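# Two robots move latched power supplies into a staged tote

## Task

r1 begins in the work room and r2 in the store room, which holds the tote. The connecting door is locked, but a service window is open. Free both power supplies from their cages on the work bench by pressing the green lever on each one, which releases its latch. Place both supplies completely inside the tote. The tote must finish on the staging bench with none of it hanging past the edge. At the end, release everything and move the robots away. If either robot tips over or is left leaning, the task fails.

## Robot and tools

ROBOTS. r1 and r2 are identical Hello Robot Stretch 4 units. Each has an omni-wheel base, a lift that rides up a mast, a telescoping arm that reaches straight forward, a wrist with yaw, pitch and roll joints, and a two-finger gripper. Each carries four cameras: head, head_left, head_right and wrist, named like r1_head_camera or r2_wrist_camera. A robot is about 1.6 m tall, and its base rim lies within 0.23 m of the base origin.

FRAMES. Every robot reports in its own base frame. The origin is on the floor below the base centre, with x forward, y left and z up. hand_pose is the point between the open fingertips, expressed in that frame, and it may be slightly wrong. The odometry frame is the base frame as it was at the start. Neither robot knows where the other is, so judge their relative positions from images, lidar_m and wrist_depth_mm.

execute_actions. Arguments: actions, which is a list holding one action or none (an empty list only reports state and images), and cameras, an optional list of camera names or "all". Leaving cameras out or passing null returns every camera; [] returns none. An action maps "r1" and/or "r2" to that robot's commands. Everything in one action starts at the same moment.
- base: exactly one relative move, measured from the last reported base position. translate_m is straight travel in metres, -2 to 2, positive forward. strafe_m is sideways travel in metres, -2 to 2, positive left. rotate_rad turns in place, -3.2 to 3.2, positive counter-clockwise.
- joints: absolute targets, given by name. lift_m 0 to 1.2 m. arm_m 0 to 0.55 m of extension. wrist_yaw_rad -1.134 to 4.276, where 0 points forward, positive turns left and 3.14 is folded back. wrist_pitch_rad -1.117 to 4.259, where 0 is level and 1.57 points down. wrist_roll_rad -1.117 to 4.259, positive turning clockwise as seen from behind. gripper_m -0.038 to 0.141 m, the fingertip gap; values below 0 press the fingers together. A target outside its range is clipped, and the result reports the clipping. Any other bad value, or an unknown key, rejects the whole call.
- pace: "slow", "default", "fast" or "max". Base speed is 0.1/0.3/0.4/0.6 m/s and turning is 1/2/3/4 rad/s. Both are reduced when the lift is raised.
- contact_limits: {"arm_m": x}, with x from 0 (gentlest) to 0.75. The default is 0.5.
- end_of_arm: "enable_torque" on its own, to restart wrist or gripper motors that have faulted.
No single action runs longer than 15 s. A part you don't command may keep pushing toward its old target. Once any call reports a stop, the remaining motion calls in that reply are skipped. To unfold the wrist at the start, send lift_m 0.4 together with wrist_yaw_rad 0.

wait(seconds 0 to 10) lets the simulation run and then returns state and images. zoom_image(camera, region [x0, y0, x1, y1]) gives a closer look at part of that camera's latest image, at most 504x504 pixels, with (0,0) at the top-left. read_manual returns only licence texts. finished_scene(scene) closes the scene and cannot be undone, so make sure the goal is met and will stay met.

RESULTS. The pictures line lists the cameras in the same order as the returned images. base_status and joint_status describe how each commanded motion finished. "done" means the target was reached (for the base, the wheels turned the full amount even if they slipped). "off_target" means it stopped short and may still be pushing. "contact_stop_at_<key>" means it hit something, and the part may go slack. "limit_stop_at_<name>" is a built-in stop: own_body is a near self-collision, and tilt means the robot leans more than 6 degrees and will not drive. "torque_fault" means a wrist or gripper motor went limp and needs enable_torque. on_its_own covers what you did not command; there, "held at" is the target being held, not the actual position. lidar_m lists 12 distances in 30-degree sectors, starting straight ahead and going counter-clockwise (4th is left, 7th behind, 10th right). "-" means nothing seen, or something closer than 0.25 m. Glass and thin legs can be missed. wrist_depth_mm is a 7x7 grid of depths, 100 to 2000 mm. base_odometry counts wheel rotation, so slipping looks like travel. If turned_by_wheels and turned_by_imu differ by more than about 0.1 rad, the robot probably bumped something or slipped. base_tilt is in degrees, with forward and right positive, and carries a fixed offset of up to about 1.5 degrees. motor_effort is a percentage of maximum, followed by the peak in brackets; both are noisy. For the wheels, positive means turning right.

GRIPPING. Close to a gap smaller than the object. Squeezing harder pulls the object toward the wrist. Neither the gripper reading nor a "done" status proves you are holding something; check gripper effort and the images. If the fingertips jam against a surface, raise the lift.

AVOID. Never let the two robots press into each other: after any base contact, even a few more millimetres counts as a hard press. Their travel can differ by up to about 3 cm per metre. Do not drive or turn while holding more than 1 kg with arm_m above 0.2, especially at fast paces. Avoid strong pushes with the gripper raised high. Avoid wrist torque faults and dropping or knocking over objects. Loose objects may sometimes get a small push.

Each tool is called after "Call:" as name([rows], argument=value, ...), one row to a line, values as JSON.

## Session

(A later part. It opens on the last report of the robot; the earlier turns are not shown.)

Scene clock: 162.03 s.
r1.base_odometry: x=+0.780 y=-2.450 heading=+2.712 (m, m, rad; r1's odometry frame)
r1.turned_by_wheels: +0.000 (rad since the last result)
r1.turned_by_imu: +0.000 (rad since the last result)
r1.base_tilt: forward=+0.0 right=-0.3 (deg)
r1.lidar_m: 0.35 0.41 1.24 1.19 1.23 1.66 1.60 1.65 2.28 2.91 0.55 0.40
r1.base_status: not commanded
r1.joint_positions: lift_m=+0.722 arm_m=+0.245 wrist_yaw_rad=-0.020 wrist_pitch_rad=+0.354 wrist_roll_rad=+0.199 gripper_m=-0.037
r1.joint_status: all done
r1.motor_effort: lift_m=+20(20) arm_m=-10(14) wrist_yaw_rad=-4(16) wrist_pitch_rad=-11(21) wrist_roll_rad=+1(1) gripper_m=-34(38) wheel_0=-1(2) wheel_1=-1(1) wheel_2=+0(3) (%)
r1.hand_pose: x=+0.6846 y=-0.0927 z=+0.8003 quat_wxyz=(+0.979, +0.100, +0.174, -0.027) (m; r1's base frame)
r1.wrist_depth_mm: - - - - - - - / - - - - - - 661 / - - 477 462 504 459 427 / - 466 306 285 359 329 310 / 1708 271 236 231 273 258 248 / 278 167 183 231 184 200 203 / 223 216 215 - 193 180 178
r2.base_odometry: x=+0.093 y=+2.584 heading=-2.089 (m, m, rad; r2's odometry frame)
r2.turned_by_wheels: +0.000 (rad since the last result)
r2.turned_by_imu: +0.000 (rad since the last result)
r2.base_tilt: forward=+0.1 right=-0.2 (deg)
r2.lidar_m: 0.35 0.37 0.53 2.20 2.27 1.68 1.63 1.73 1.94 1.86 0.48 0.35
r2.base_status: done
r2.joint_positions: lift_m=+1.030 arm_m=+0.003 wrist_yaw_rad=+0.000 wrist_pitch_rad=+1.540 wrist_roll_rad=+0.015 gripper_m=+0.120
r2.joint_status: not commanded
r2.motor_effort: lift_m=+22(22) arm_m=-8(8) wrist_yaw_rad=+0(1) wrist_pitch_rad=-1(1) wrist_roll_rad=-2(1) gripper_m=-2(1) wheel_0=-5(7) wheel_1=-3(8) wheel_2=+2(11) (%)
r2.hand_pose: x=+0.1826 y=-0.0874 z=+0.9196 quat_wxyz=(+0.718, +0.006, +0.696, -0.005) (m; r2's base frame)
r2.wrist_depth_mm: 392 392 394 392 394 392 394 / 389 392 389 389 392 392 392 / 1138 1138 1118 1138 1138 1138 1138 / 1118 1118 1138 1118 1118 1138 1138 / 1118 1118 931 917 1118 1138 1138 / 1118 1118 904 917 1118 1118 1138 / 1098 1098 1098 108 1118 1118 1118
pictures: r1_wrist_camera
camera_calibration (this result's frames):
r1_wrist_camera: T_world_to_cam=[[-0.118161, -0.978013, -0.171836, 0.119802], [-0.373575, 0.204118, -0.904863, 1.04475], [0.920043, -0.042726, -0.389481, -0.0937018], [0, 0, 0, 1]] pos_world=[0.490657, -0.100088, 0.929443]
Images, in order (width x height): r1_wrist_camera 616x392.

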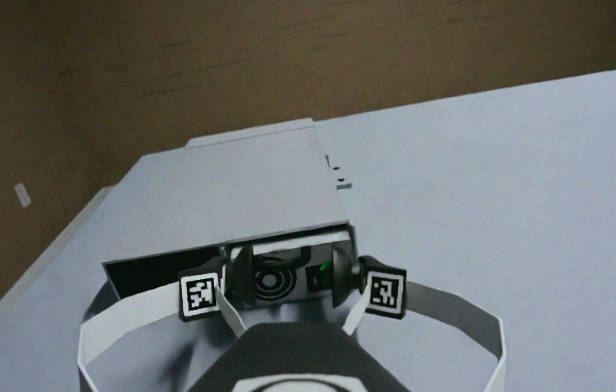

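Call:
execute_actions([
  {"r1":{"joints":{"arm_m":0.025}},"r2":{"base":{"strafe_m":0.6},"pace":"fast"}},
], cameras=["r1_wrist_camera"])

Call:
execute_actions([
  {"r1":{"joints":{"arm_m":0.0,"gripper_m":0.11}},"r2":{"base":{"strafe_m":0.4},"pace":"fast"}},
], cameras=["r1_wrist_camera"])

Call:
execute_actions([
  {"r1":{"joints":{"lift_m":0.98,"wrist_roll_rad":0.03,"wrist_yaw_rad":0,"gripper_m":0.12},"pace":"fast"},"r2":{"base":{"strafe_m":0.35},"pace":"fast"}},
], cameras=[])

Call:
execute_actions([
  {"r1":{"base":{"translate_m":0.07},"joints":{"arm_m":0.32,"wrist_pitch_rad":1.54},"pace":"fast"},"r2":{"base":{"rotate_rad":1.565}}},
], cameras=["r1_wrist_camera","r2_head_camera"])

Scene clock: 165.43 s.
r1.base_odometry: x=+0.780 y=-2.450 heading=+2.712 (m, m, rad; r1's odometry frame)
r1.turned_by_wheels: +0.000 (rad since the last result)
r1.turned_by_imu: +0.000 (rad since the last result)
r1.base_tilt: forward=+0.0 right=-0.4 (deg)
r1.lidar_m: 0.37 0.40 1.23 1.19 1.23 1.69 1.60 1.67 2.27 2.89 0.56 0.42
r1.base_status: not commanded
r1.joint_positions: lift_m=+0.722 arm_m=+0.027 wrist_yaw_rad=-0.020 wrist_pitch_rad=+0.356 wrist_roll_rad=+0.199 gripper_m=-0.037
r1.joint_status: all done
r1.motor_effort: lift_m=+21(20) arm_m=-10(13) wrist_yaw_rad=-1(11) wrist_pitch_rad=-16(17) wrist_roll_rad=+2(1) gripper_m=-33(33) wheel_0=-1(1) wheel_1=+0(0) wheel_2=+0(1) (%)
r1.hand_pose: x=+0.4662 y=-0.0927 z=+0.7998 quat_wxyz=(+0.979, +0.100, +0.175, -0.027) (m; r1's base frame)
r1.wrist_depth_mm: - - - - - - - / - - - - - 732 661 / - - 525 530 504 455 424 / - 480 402 300 357 329 312 / 1708 338 241 230 277 259 250 / 278 167 192 229 181 202 204 / 223 215 216 - 193 181 184
r2.base_odometry: x=+0.614 y=+2.287 heading=-2.090 (m, m, rad; r2's odometry frame)
r2.turned_by_wheels: +0.000 (rad since the last result)
r2.turned_by_imu: +0.001 (rad since the last result)
r2.base_tilt: forward=+0.1 right=-0.3 (deg)
r2.lidar_m: 0.34 0.38 1.65 1.60 1.89 1.68 1.60 1.72 2.43 1.35 0.50 0.37
r2.base_status: done
r2.joint_positions: lift_m=+1.030 arm_m=+0.003 wrist_yaw_rad=+0.000 wrist_pitch_rad=+1.540 wrist_roll_rad=+0.015 gripper_m=+0.120
r2.joint_status: not commanded
r2.motor_effort: lift_m=+22(23) arm_m=-8(8) wrist_yaw_rad=+0(1) wrist_pitch_rad=-1(2) wrist_roll_rad=-3(3) gripper_m=-1(2) wheel_0=-4(13) wheel_1=-1(11) wheel_2=+0(1) (%)
r2.hand_pose: x=+0.1826 y=-0.0874 z=+0.9197 quat_wxyz=(+0.718, +0.006, +0.696, -0.005) (m; r2's base frame)
r2.wrist_depth_mm: 1138 392 392 392 394 394 392 / 1160 404 389 392 394 404 1160 / 1138 1138 1138 1138 1138 1118 1138 / 1138 1118 1118 1138 1118 1138 1138 / 1118 1098 931 917 1118 1118 1138 / 1118 1118 904 904 1118 1118 1118 / 1118 1098 1098 108 1098 1118 1118
pictures: r1_wrist_camera
camera_calibration (this result's frames):
r1_wrist_camera: T_world_to_cam=[[-0.118762, -0.977976, -0.171632, 0.0939651], [-0.375381, 0.20425, -0.904086, 0.962924], [0.919231, -0.0429435, -0.39137, 0.108827], [0, 0, 0, 1]] pos_world=[0.272585, -0.100108, 0.929285]
Images, in order (width x height): r1_wrist_camera 616x392.

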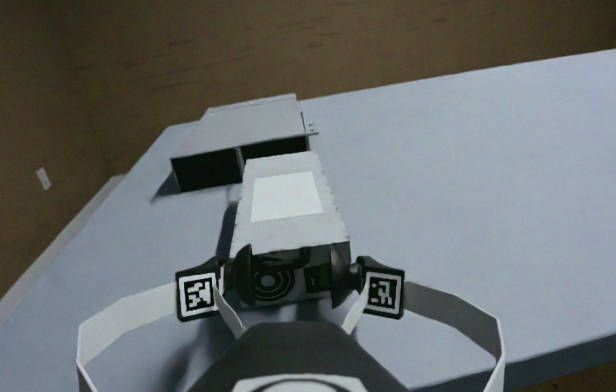

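Scene clock: 167.90 s.
r1.base_odometry: x=+0.780 y=-2.450 heading=+2.712 (m, m, rad; r1's odometry frame)
r1.turned_by_wheels: +0.000 (rad since the last result)
r1.turned_by_imu: +0.000 (rad since the last result)
r1.base_tilt: forward=-0.1 right=-0.4 (deg)
r1.lidar_m: 0.38 0.40 1.25 1.19 1.24 1.66 1.60 1.67 2.27 2.91 0.55 0.45
r1.base_status: not commanded
r1.joint_positions: lift_m=+0.722 arm_m=+0.003 wrist_yaw_rad=-0.020 wrist_pitch_rad=+0.352 wrist_roll_rad=+0.200 gripper_m=+0.110
r1.joint_status: all done
r1.motor_effort: lift_m=+21(20) arm_m=-9(7) wrist_yaw_rad=-1(3) wrist_pitch_rad=-6(17) wrist_roll_rad=+1(2) gripper_m=-1(32) wheel_0=-1(1) wheel_1=+0(1) wheel_2=+0(0) (%)
r1.hand_pose: x=+0.4424 y=-0.0929 z=+0.8008 quat_wxyz=(+0.979, +0.100, +0.173, -0.027) (m; r1's base frame)
r1.wrist_depth_mm: - - - - - - - / - - - - - 768 676 / - - 539 554 517 469 439 / - 488 415 327 368 336 317 / 1756 347 255 252 274 264 252 / 283 251 238 229 213 214 209 / 230 216 219 - 202 207 946
r2.base_odometry: x=+0.962 y=+2.088 heading=-2.090 (m, m, rad; r2's odometry frame)
r2.turned_by_wheels: +0.000 (rad since the last result)
r2.turned_by_imu: +0.001 (rad since the last result)
r2.base_tilt: forward=+0.2 right=-0.3 (deg)
r2.lidar_m: 3.11 1.99 1.27 1.21 1.50 1.68 1.59 1.69 2.38 1.33 0.52 0.47
r2.base_status: done
r2.joint_positions: lift_m=+1.030 arm_m=+0.003 wrist_yaw_rad=+0.000 wrist_pitch_rad=+1.540 wrist_roll_rad=+0.015 gripper_m=+0.120
r2.joint_status: not commanded
r2.motor_effort: lift_m=+22(22) arm_m=-7(8) wrist_yaw_rad=+1(1) wrist_pitch_rad=-1(1) wrist_roll_rad=-1(1) gripper_m=-1(2) wheel_0=-1(11) wheel_1=+0(10) wheel_2=+0(2) (%)
r2.hand_pose: x=+0.1826 y=-0.0874 z=+0.9197 quat_wxyz=(+0.718, +0.006, +0.696, -0.005) (m; r2's base frame)
r2.wrist_depth_mm: 1160 1138 1138 1160 1138 394 392 / 1138 1138 1138 1138 1138 569 1138 / 1138 1138 1118 1138 1118 1138 1138 / 1138 1118 1138 1138 1118 1138 1118 / 1118 1118 917 917 1118 1138 1118 / 1118 1118 917 904 1118 1118 1118 / 1098 1118 1118 108 1098 1118 1118
pictures: r1_wrist_camera
camera_calibration (this result's frames):
r1_wrist_camera: T_world_to_cam=[[-0.118633, -0.97788, -0.172269, 0.091652], [-0.371655, 0.204613, -0.905542, 0.954546], [0.92076, -0.0434026, -0.387708, 0.127463], [0, 0, 0, 1]] pos_world=[0.248272, -0.100156, 0.929589]
Images, in order (width x height): r1_wrist_camera 616x392.

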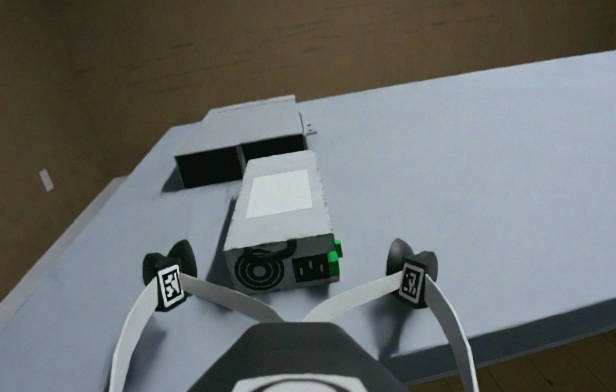

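Scene clock: 170.23 s.
r1.base_odometry: x=+0.780 y=-2.450 heading=+2.712 (m, m, rad; r1's odometry frame)
r1.turned_by_wheels: +0.000 (rad since the last result)
r1.turned_by_imu: +0.000 (rad since the last result)
r1.base_tilt: forward=-0.1 right=-0.4 (deg)
r1.lidar_m: 0.36 0.40 1.25 1.18 1.25 1.69 1.58 1.66 2.28 2.90 0.56 0.41
r1.base_status: not commanded
r1.joint_positions: lift_m=+0.980 arm_m=+0.003 wrist_yaw_rad=+0.000 wrist_pitch_rad=+0.352 wrist_roll_rad=+0.030 gripper_m=+0.120
r1.joint_status: all done
r1.motor_effort: lift_m=+23(24) arm_m=-9(9) wrist_yaw_rad=+0(3) wrist_pitch_rad=-7(8) wrist_roll_rad=-1(7) gripper_m=+1(3) wheel_0=-1(1) wheel_1=-1(1) wheel_2=+0(0) (%)
r1.hand_pose: x=+0.4442 y=-0.0874 z=+1.0586 quat_wxyz=(+0.984, +0.015, +0.175, -0.003) (m; r1's base frame)
r1.wrist_depth_mm: 1921 - - - - - - / - - - - - - - / - - - - - - - / 1863 - - - - - - / 1921 - 723 715 732 778 768 / 1756 1576 564 574 569 609 609 / 1397 525 530 - 530 512 512
r2.base_odometry: x=+1.265 y=+1.915 heading=-2.090 (m, m, rad; r2's odometry frame)
r2.turned_by_wheels: +0.000 (rad since the last result)
r2.turned_by_imu: +0.001 (rad since the last result)
r2.base_tilt: forward=+0.1 right=-0.2 (deg)
r2.lidar_m: 3.10 1.22 0.88 0.85 1.12 1.59 1.60 1.69 2.37 1.42 0.75 0.92
r2.base_status: done
r2.joint_positions: lift_m=+1.030 arm_m=+0.003 wrist_yaw_rad=+0.000 wrist_pitch_rad=+1.540 wrist_roll_rad=+0.015 gripper_m=+0.120
r2.joint_status: not commanded
r2.motor_effort: lift_m=+21(21) arm_m=-8(8) wrist_yaw_rad=+1(0) wrist_pitch_rad=-2(1) wrist_roll_rad=-4(3) gripper_m=-1(1) wheel_0=-2(12) wheel_1=+0(10) wheel_2=+0(1) (%)
r2.hand_pose: x=+0.1826 y=-0.0874 z=+0.9197 quat_wxyz=(+0.718, +0.006, +0.696, -0.005) (m; r2's base frame)
r2.wrist_depth_mm: 1160 1138 1160 1138 1160 1160 1138 / 1138 1138 1160 1138 1138 1138 1138 / 1138 1138 1138 1138 1138 1138 1138 / 1118 1118 1118 1118 1118 1118 1138 / 1118 1118 931 917 1118 1118 1138 / 1118 1118 917 917 1118 1118 1118 / 1098 1098 1098 108 1118 1118 1118
pictures: none
No camera images: the call's "cameras" was empty. Leave "cameras" out to get every camera's image.

Scene clock: 172.57 s.
r1.base_odometry: x=+0.717 y=-2.421 heading=+2.712 (m, m, rad; r1's odometry frame)
r1.turned_by_wheels: +0.000 (rad since the last result)
r1.turned_by_imu: +0.000 (rad since the last result)
r1.base_tilt: forward=-0.1 right=-0.4 (deg)
r1.lidar_m: 0.30 0.32 1.24 1.19 1.24 1.70 1.66 1.75 2.38 1.24 0.46 0.33
r1.base_status: done
r1.joint_positions: lift_m=+0.980 arm_m=+0.318 wrist_yaw_rad=+0.000 wrist_pitch_rad=+1.540 wrist_roll_rad=+0.030 gripper_m=+0.120
r1.joint_status: all done
r1.motor_effort: lift_m=+22(23) arm_m=+9(10) wrist_yaw_rad=-3(0) wrist_pitch_rad=+0(5) wrist_roll_rad=-2(4) gripper_m=+1(0) wheel_0=-1(4) wheel_1=+1(3) wheel_2=+0(9) (%)
r1.hand_pose: x=+0.4982 y=-0.0874 z=+0.8697 quat_wxyz=(+0.718, +0.011, +0.696, -0.010) (m; r1's base frame)
r1.wrist_depth_mm: 315 317 279 282 330 336 340 / 320 320 322 327 332 336 340 / 322 320 325 309 332 338 342 / 322 324 327 291 336 340 343 / 325 327 330 293 338 342 345 / 327 327 329 293 338 345 349 / 329 329 330 - 340 345 347
r2.base_odometry: x=+1.265 y=+1.915 heading=-0.526 (m, m, rad; r2's odometry frame)
r2.turned_by_wheels: +1.564 (rad since the last result)
r2.turned_by_imu: +1.579 (rad since the last result)
r2.base_tilt: forward=+0.1 right=-0.1 (deg)
r2.lidar_m: 0.87 1.14 1.58 1.59 1.64 2.32 1.53 0.77 0.92 3.12 1.26 0.89
r2.base_status: done
r2.joint_positions: lift_m=+1.030 arm_m=+0.003 wrist_yaw_rad=+0.000 wrist_pitch_rad=+1.540 wrist_roll_rad=+0.015 gripper_m=+0.120
r2.joint_status: not commanded
r2.motor_effort: lift_m=+21(22) arm_m=-8(8) wrist_yaw_rad=+0(1) wrist_pitch_rad=-1(1) wrist_roll_rad=-3(3) gripper_m=+0(1) wheel_0=-4(9) wheel_1=-3(7) wheel_2=-4(10) (%)
r2.hand_pose: x=+0.1827 y=-0.0874 z=+0.9198 quat_wxyz=(+0.718, +0.006, +0.696, -0.005) (m; r2's base frame)
r2.wrist_depth_mm: 1160 1160 1160 1138 1160 1138 1160 / 1138 1138 1138 1160 1138 1160 1138 / 1118 1138 1138 1138 1138 1138 1138 / 1118 1118 1138 1138 1138 1118 1138 / 1118 1118 931 917 1118 1118 1138 / 1118 1118 904 904 1118 1118 1118 / 1098 1098 1118 108 1118 1098 1118
pictures: r1_wrist_camera, r2_head_camera
camera_calibration (this result's frames):
r1_wrist_camera: T_world_to_cam=[[-0.0284353, -0.999065, 0.0325586, -0.109452], [-0.999538, 0.0287696, 0.00984618, 0.537877], [-0.0107737, -0.0322636, -0.999421, 1.10011], [0, 0, 0, 1]] pos_world=[0.546368, -0.0893313, 1.09774]
Images, in order (width x height): r1_wrist_camera 616x392, r2_head_camera 420x560.

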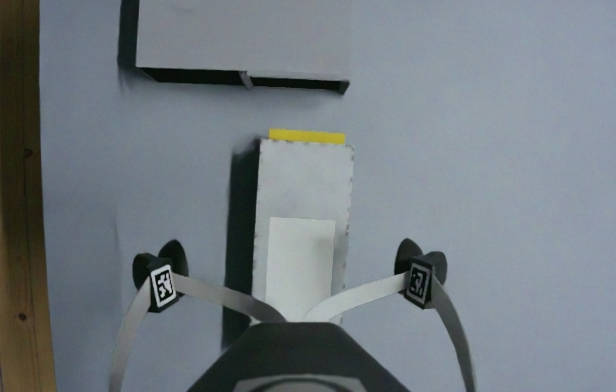

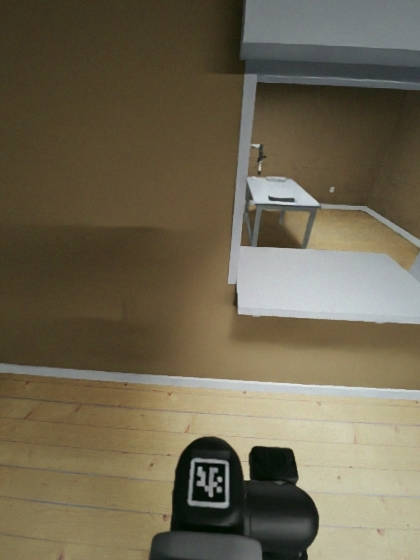

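Call:
execute_actions([
  {"r1":{"base":{"strafe_m":-0.008},"joints":{"lift_m":0.901,"gripper_m":0.105,"wrist_roll_rad":0.07,"arm_m":0.313}},"r2":{"base":{"strafe_m":-0.27},"joints":{"lift_m":1.13,"wrist_roll_rad":0.05},"pace":"fast"}},
], cameras=[])

Call:
execute_actions([
  {"r1":{"joints":{"gripper_m":0.01}},"r2":{"base":{"translate_m":0.3},"pace":"fast"}},
], cameras=["r1_wrist_camera"])

Call:
execute_actions([
  {"r1":{"base":{"translate_m":-0.08},"joints":{"lift_m":0.95,"arm_m":0.06,"wrist_roll_rad":0.03}},"r2":{"base":{"translate_m":0.2},"pace":"fast"}},
], cameras=["r1_wrist_camera"])

Scene clock: 174.90 s.
r1.base_odometry: x=+0.720 y=-2.414 heading=+2.711 (m, m, rad; r1's odometry frame)
r1.turned_by_wheels: +0.000 (rad since the last result)
r1.turned_by_imu: +0.000 (rad since the last result)
r1.base_tilt: forward=-0.1 right=-0.3 (deg)
r1.lidar_m: 0.28 0.32 1.26 1.20 1.24 1.71 1.67 1.73 2.41 1.23 0.46 0.32
r1.base_status: done
r1.joint_positions: lift_m=+0.901 arm_m=+0.315 wrist_yaw_rad=+0.000 wrist_pitch_rad=+1.540 wrist_roll_rad=+0.070 gripper_m=+0.105
r1.joint_status: all done
r1.motor_effort: lift_m=+18(22) arm_m=-9(11) wrist_yaw_rad=-1(3) wrist_pitch_rad=-1(0) wrist_roll_rad=+2(1) gripper_m=-3(1) wheel_0=+0(9) wheel_1=+0(6) wheel_2=+0(0) (%)
r1.hand_pose: x=+0.4944 y=-0.0874 z=+0.7911 quat_wxyz=(+0.717, +0.025, +0.696, -0.024) (m; r1's base frame)
r1.wrist_depth_mm: 240 242 204 204 253 255 258 / 242 245 248 251 254 256 258 / 244 246 248 213 255 257 262 / 244 247 249 213 256 260 262 / 247 249 214 214 257 260 264 / 248 250 213 214 258 264 265 / 249 251 252 - 259 265 266
r2.base_odometry: x=+1.130 y=+1.681 heading=-0.526 (m, m, rad; r2's odometry frame)
r2.turned_by_wheels: +0.000 (rad since the last result)
r2.turned_by_imu: +0.000 (rad since the last result)
r2.base_tilt: forward=+0.1 right=-0.3 (deg)
r2.lidar_m: 0.86 1.12 1.54 1.89 1.96 2.70 0.65 0.66 0.93 2.84 1.54 0.92
r2.base_status: done
r2.joint_positions: lift_m=+1.130 arm_m=+0.003 wrist_yaw_rad=+0.000 wrist_pitch_rad=+1.540 wrist_roll_rad=+0.050 gripper_m=+0.120
r2.joint_status: all done
r2.motor_effort: lift_m=+21(24) arm_m=-7(8) wrist_yaw_rad=+0(0) wrist_pitch_rad=-1(0) wrist_roll_rad=+0(2) gripper_m=+0(1) wheel_0=+2(13) wheel_1=+0(10) wheel_2=+0(3) (%)
r2.hand_pose: x=+0.1827 y=-0.0874 z=+1.0197 quat_wxyz=(+0.718, +0.018, +0.696, -0.017) (m; r2's base frame)
r2.wrist_depth_mm: 1229 1255 1255 1255 1255 1255 1255 / 1229 1229 1255 1229 1229 1229 1229 / 1229 1229 1229 1229 1229 1229 1229 / 1229 1229 1229 1229 1229 1229 1229 / 1205 1205 1205 1025 1229 1229 1205 / 1205 1205 1008 1008 1205 1205 1205 / 1182 1205 1205 108 1205 1205 1205
pictures: none
No camera images: the call's "cameras" was empty. Leave "cameras" out to get every camera's image.

Scene clock: 177.30 s.
r1.base_odometry: x=+0.720 y=-2.414 heading=+2.711 (m, m, rad; r1's odometry frame)
r1.turned_by_wheels: +0.000 (rad since the last result)
r1.turned_by_imu: +0.000 (rad since the last result)
r1.base_tilt: forward=+0.0 right=-0.4 (deg)
r1.lidar_m: 0.30 0.32 1.26 1.20 1.26 1.71 1.68 1.77 2.40 1.24 0.45 0.32
r1.base_status: not commanded
r1.joint_positions: lift_m=+0.901 arm_m=+0.315 wrist_yaw_rad=+0.000 wrist_pitch_rad=+1.540 wrist_roll_rad=+0.070 gripper_m=+0.011
r1.joint_status: all done
r1.motor_effort: lift_m=+22(22) arm_m=-9(9) wrist_yaw_rad=-2(2) wrist_pitch_rad=-1(2) wrist_roll_rad=+0(1) gripper_m=-31(28) wheel_0=+0(0) wheel_1=+0(0) wheel_2=+0(0) (%)
r1.hand_pose: x=+0.4944 y=-0.0874 z=+0.7908 quat_wxyz=(+0.717, +0.025, +0.696, -0.024) (m; r1's base frame)
r1.wrist_depth_mm: 240 240 213 202 251 253 255 / 241 242 247 248 252 254 256 / 243 244 246 198 253 256 258 / 243 247 247 200 254 257 259 / 245 247 200 201 256 258 263 / 247 175 201 203 190 259 262 / 248 250 252 - 260 262 265
r2.base_odometry: x=+1.389 y=+1.531 heading=-0.525 (m, m, rad; r2's odometry frame)
r2.turned_by_wheels: +0.000 (rad since the last result)
r2.turned_by_imu: +0.001 (rad since the last result)
r2.base_tilt: forward=+0.1 right=-0.2 (deg)
r2.lidar_m: 0.53 0.60 1.15 1.87 1.98 2.72 0.92 0.94 2.92 2.87 0.80 0.59
r2.base_status: done
r2.joint_positions: lift_m=+1.130 arm_m=+0.003 wrist_yaw_rad=+0.000 wrist_pitch_rad=+1.540 wrist_roll_rad=+0.050 gripper_m=+0.120
r2.joint_status: not commanded
r2.motor_effort: lift_m=+21(22) arm_m=-7(8) wrist_yaw_rad=+0(0) wrist_pitch_rad=-1(0) wrist_roll_rad=-1(0) gripper_m=+0(0) wheel_0=+4(10) wheel_1=+2(7) wheel_2=-2(12) (%)
r2.hand_pose: x=+0.1827 y=-0.0874 z=+1.0197 quat_wxyz=(+0.718, +0.018, +0.696, -0.017) (m; r2's base frame)
r2.wrist_depth_mm: 1008 1025 1078 1098 1138 1182 1255 / 1229 1229 1229 1255 1229 1229 1229 / 1229 1229 1229 1229 1229 1255 1229 / 1229 1229 1229 1229 1229 1229 1205 / 1229 1205 1205 1025 1229 1205 1229 / 1205 1205 1008 1008 1229 1205 1205 / 1205 1205 1205 108 1205 1205 1205
pictures: r1_wrist_camera
camera_calibration (this result's frames):
r1_wrist_camera: T_world_to_cam=[[-0.0682136, -0.997178, 0.0313472, -0.0862064], [-0.997596, 0.0685604, 0.010123, 0.537088], [-0.0122437, -0.0305813, -0.999457, 1.0221], [0, 0, 0, 1]] pos_world=[0.542431, -0.0915289, 1.01881]
Images, in order (width x height): r1_wrist_camera 616x392.

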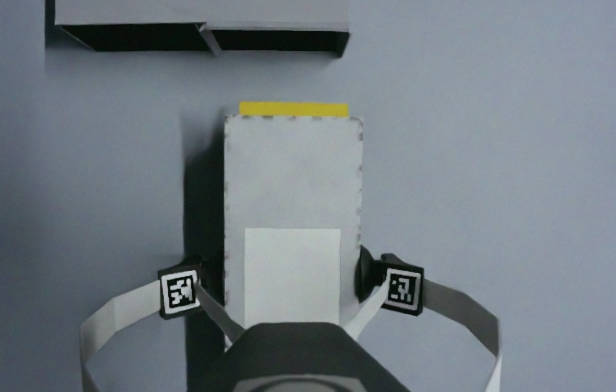

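Scene clock: 179.30 s.
r1.base_odometry: x=+0.793 y=-2.447 heading=+2.711 (m, m, rad; r1's odometry frame)
r1.turned_by_wheels: +0.000 (rad since the last result)
r1.turned_by_imu: +0.000 (rad since the last result)
r1.base_tilt: forward=+0.0 right=-0.3 (deg)
r1.lidar_m: 0.39 0.40 1.25 1.19 1.25 1.67 1.59 1.65 2.28 2.89 0.57 0.36
r1.base_status: done
r1.joint_positions: lift_m=+0.950 arm_m=+0.062 wrist_yaw_rad=+0.000 wrist_pitch_rad=+1.540 wrist_roll_rad=+0.030 gripper_m=+0.011
r1.joint_status: all done
r1.motor_effort: lift_m=+26(26) arm_m=-9(9) wrist_yaw_rad=-2(1) wrist_pitch_rad=-1(4) wrist_roll_rad=-3(2) gripper_m=-29(31) wheel_0=+0(4) wheel_1=+0(5) wheel_2=-2(8) (%)
r1.hand_pose: x=+0.2413 y=-0.0874 z=+0.8394 quat_wxyz=(+0.718, +0.011, +0.696, -0.011) (m; r1's base frame)
r1.wrist_depth_mm: 286 290 293 297 300 306 307 / 1025 991 1042 1025 1060 1060 1078 / 1008 1025 866 199 1060 1060 1060 / 1025 1042 1042 200 1060 1078 1078 / 1025 1025 200 201 1098 1078 1098 / 1042 174 200 203 190 1098 1078 / 1042 1042 854 - 1078 1060 1098
r2.base_odometry: x=+1.563 y=+1.431 heading=-0.525 (m, m, rad; r2's odometry frame)
r2.turned_by_wheels: +0.000 (rad since the last result)
r2.turned_by_imu: +0.001 (rad since the last result)
r2.base_tilt: forward=+0.2 right=-0.2 (deg)
r2.lidar_m: 0.34 0.37 0.83 1.85 1.98 2.69 1.15 1.18 2.98 2.16 0.52 0.37
r2.base_status: done
r2.joint_positions: lift_m=+1.130 arm_m=+0.003 wrist_yaw_rad=+0.000 wrist_pitch_rad=+1.540 wrist_roll_rad=+0.050 gripper_m=+0.120
r2.joint_status: not commanded
r2.motor_effort: lift_m=+21(21) arm_m=-8(8) wrist_yaw_rad=+0(0) wrist_pitch_rad=-1(0) wrist_roll_rad=+0(0) gripper_m=-1(0) wheel_0=+4(7) wheel_1=+1(7) wheel_2=+0(15) (%)
r2.hand_pose: x=+0.1827 y=-0.0874 z=+1.0197 quat_wxyz=(+0.718, +0.018, +0.696, -0.017) (m; r2's base frame)
r2.wrist_depth_mm: 340 340 340 338 338 340 342 / 353 364 991 1042 1098 1138 1229 / 1229 1229 1229 1229 1229 1229 1255 / 1229 1205 1205 1229 1229 1229 1205 / 1229 1229 1205 1008 1229 1229 1205 / 1205 1229 1008 1008 1205 1205 1229 / 1205 1205 1205 108 1205 1205 1229
pictures: r1_wrist_camera
camera_calibration (this result's frames):
r1_wrist_camera: T_world_to_cam=[[-0.028985, -0.999049, 0.0325672, -0.115649], [-0.999516, 0.0293347, 0.0103119, 0.280991], [-0.0112574, -0.0322526, -0.999416, 1.06716], [0, 0, 0, 1]] pos_world=[0.289517, -0.0893632, 1.06741]
Images, in order (width x height): r1_wrist_camera 616x392.

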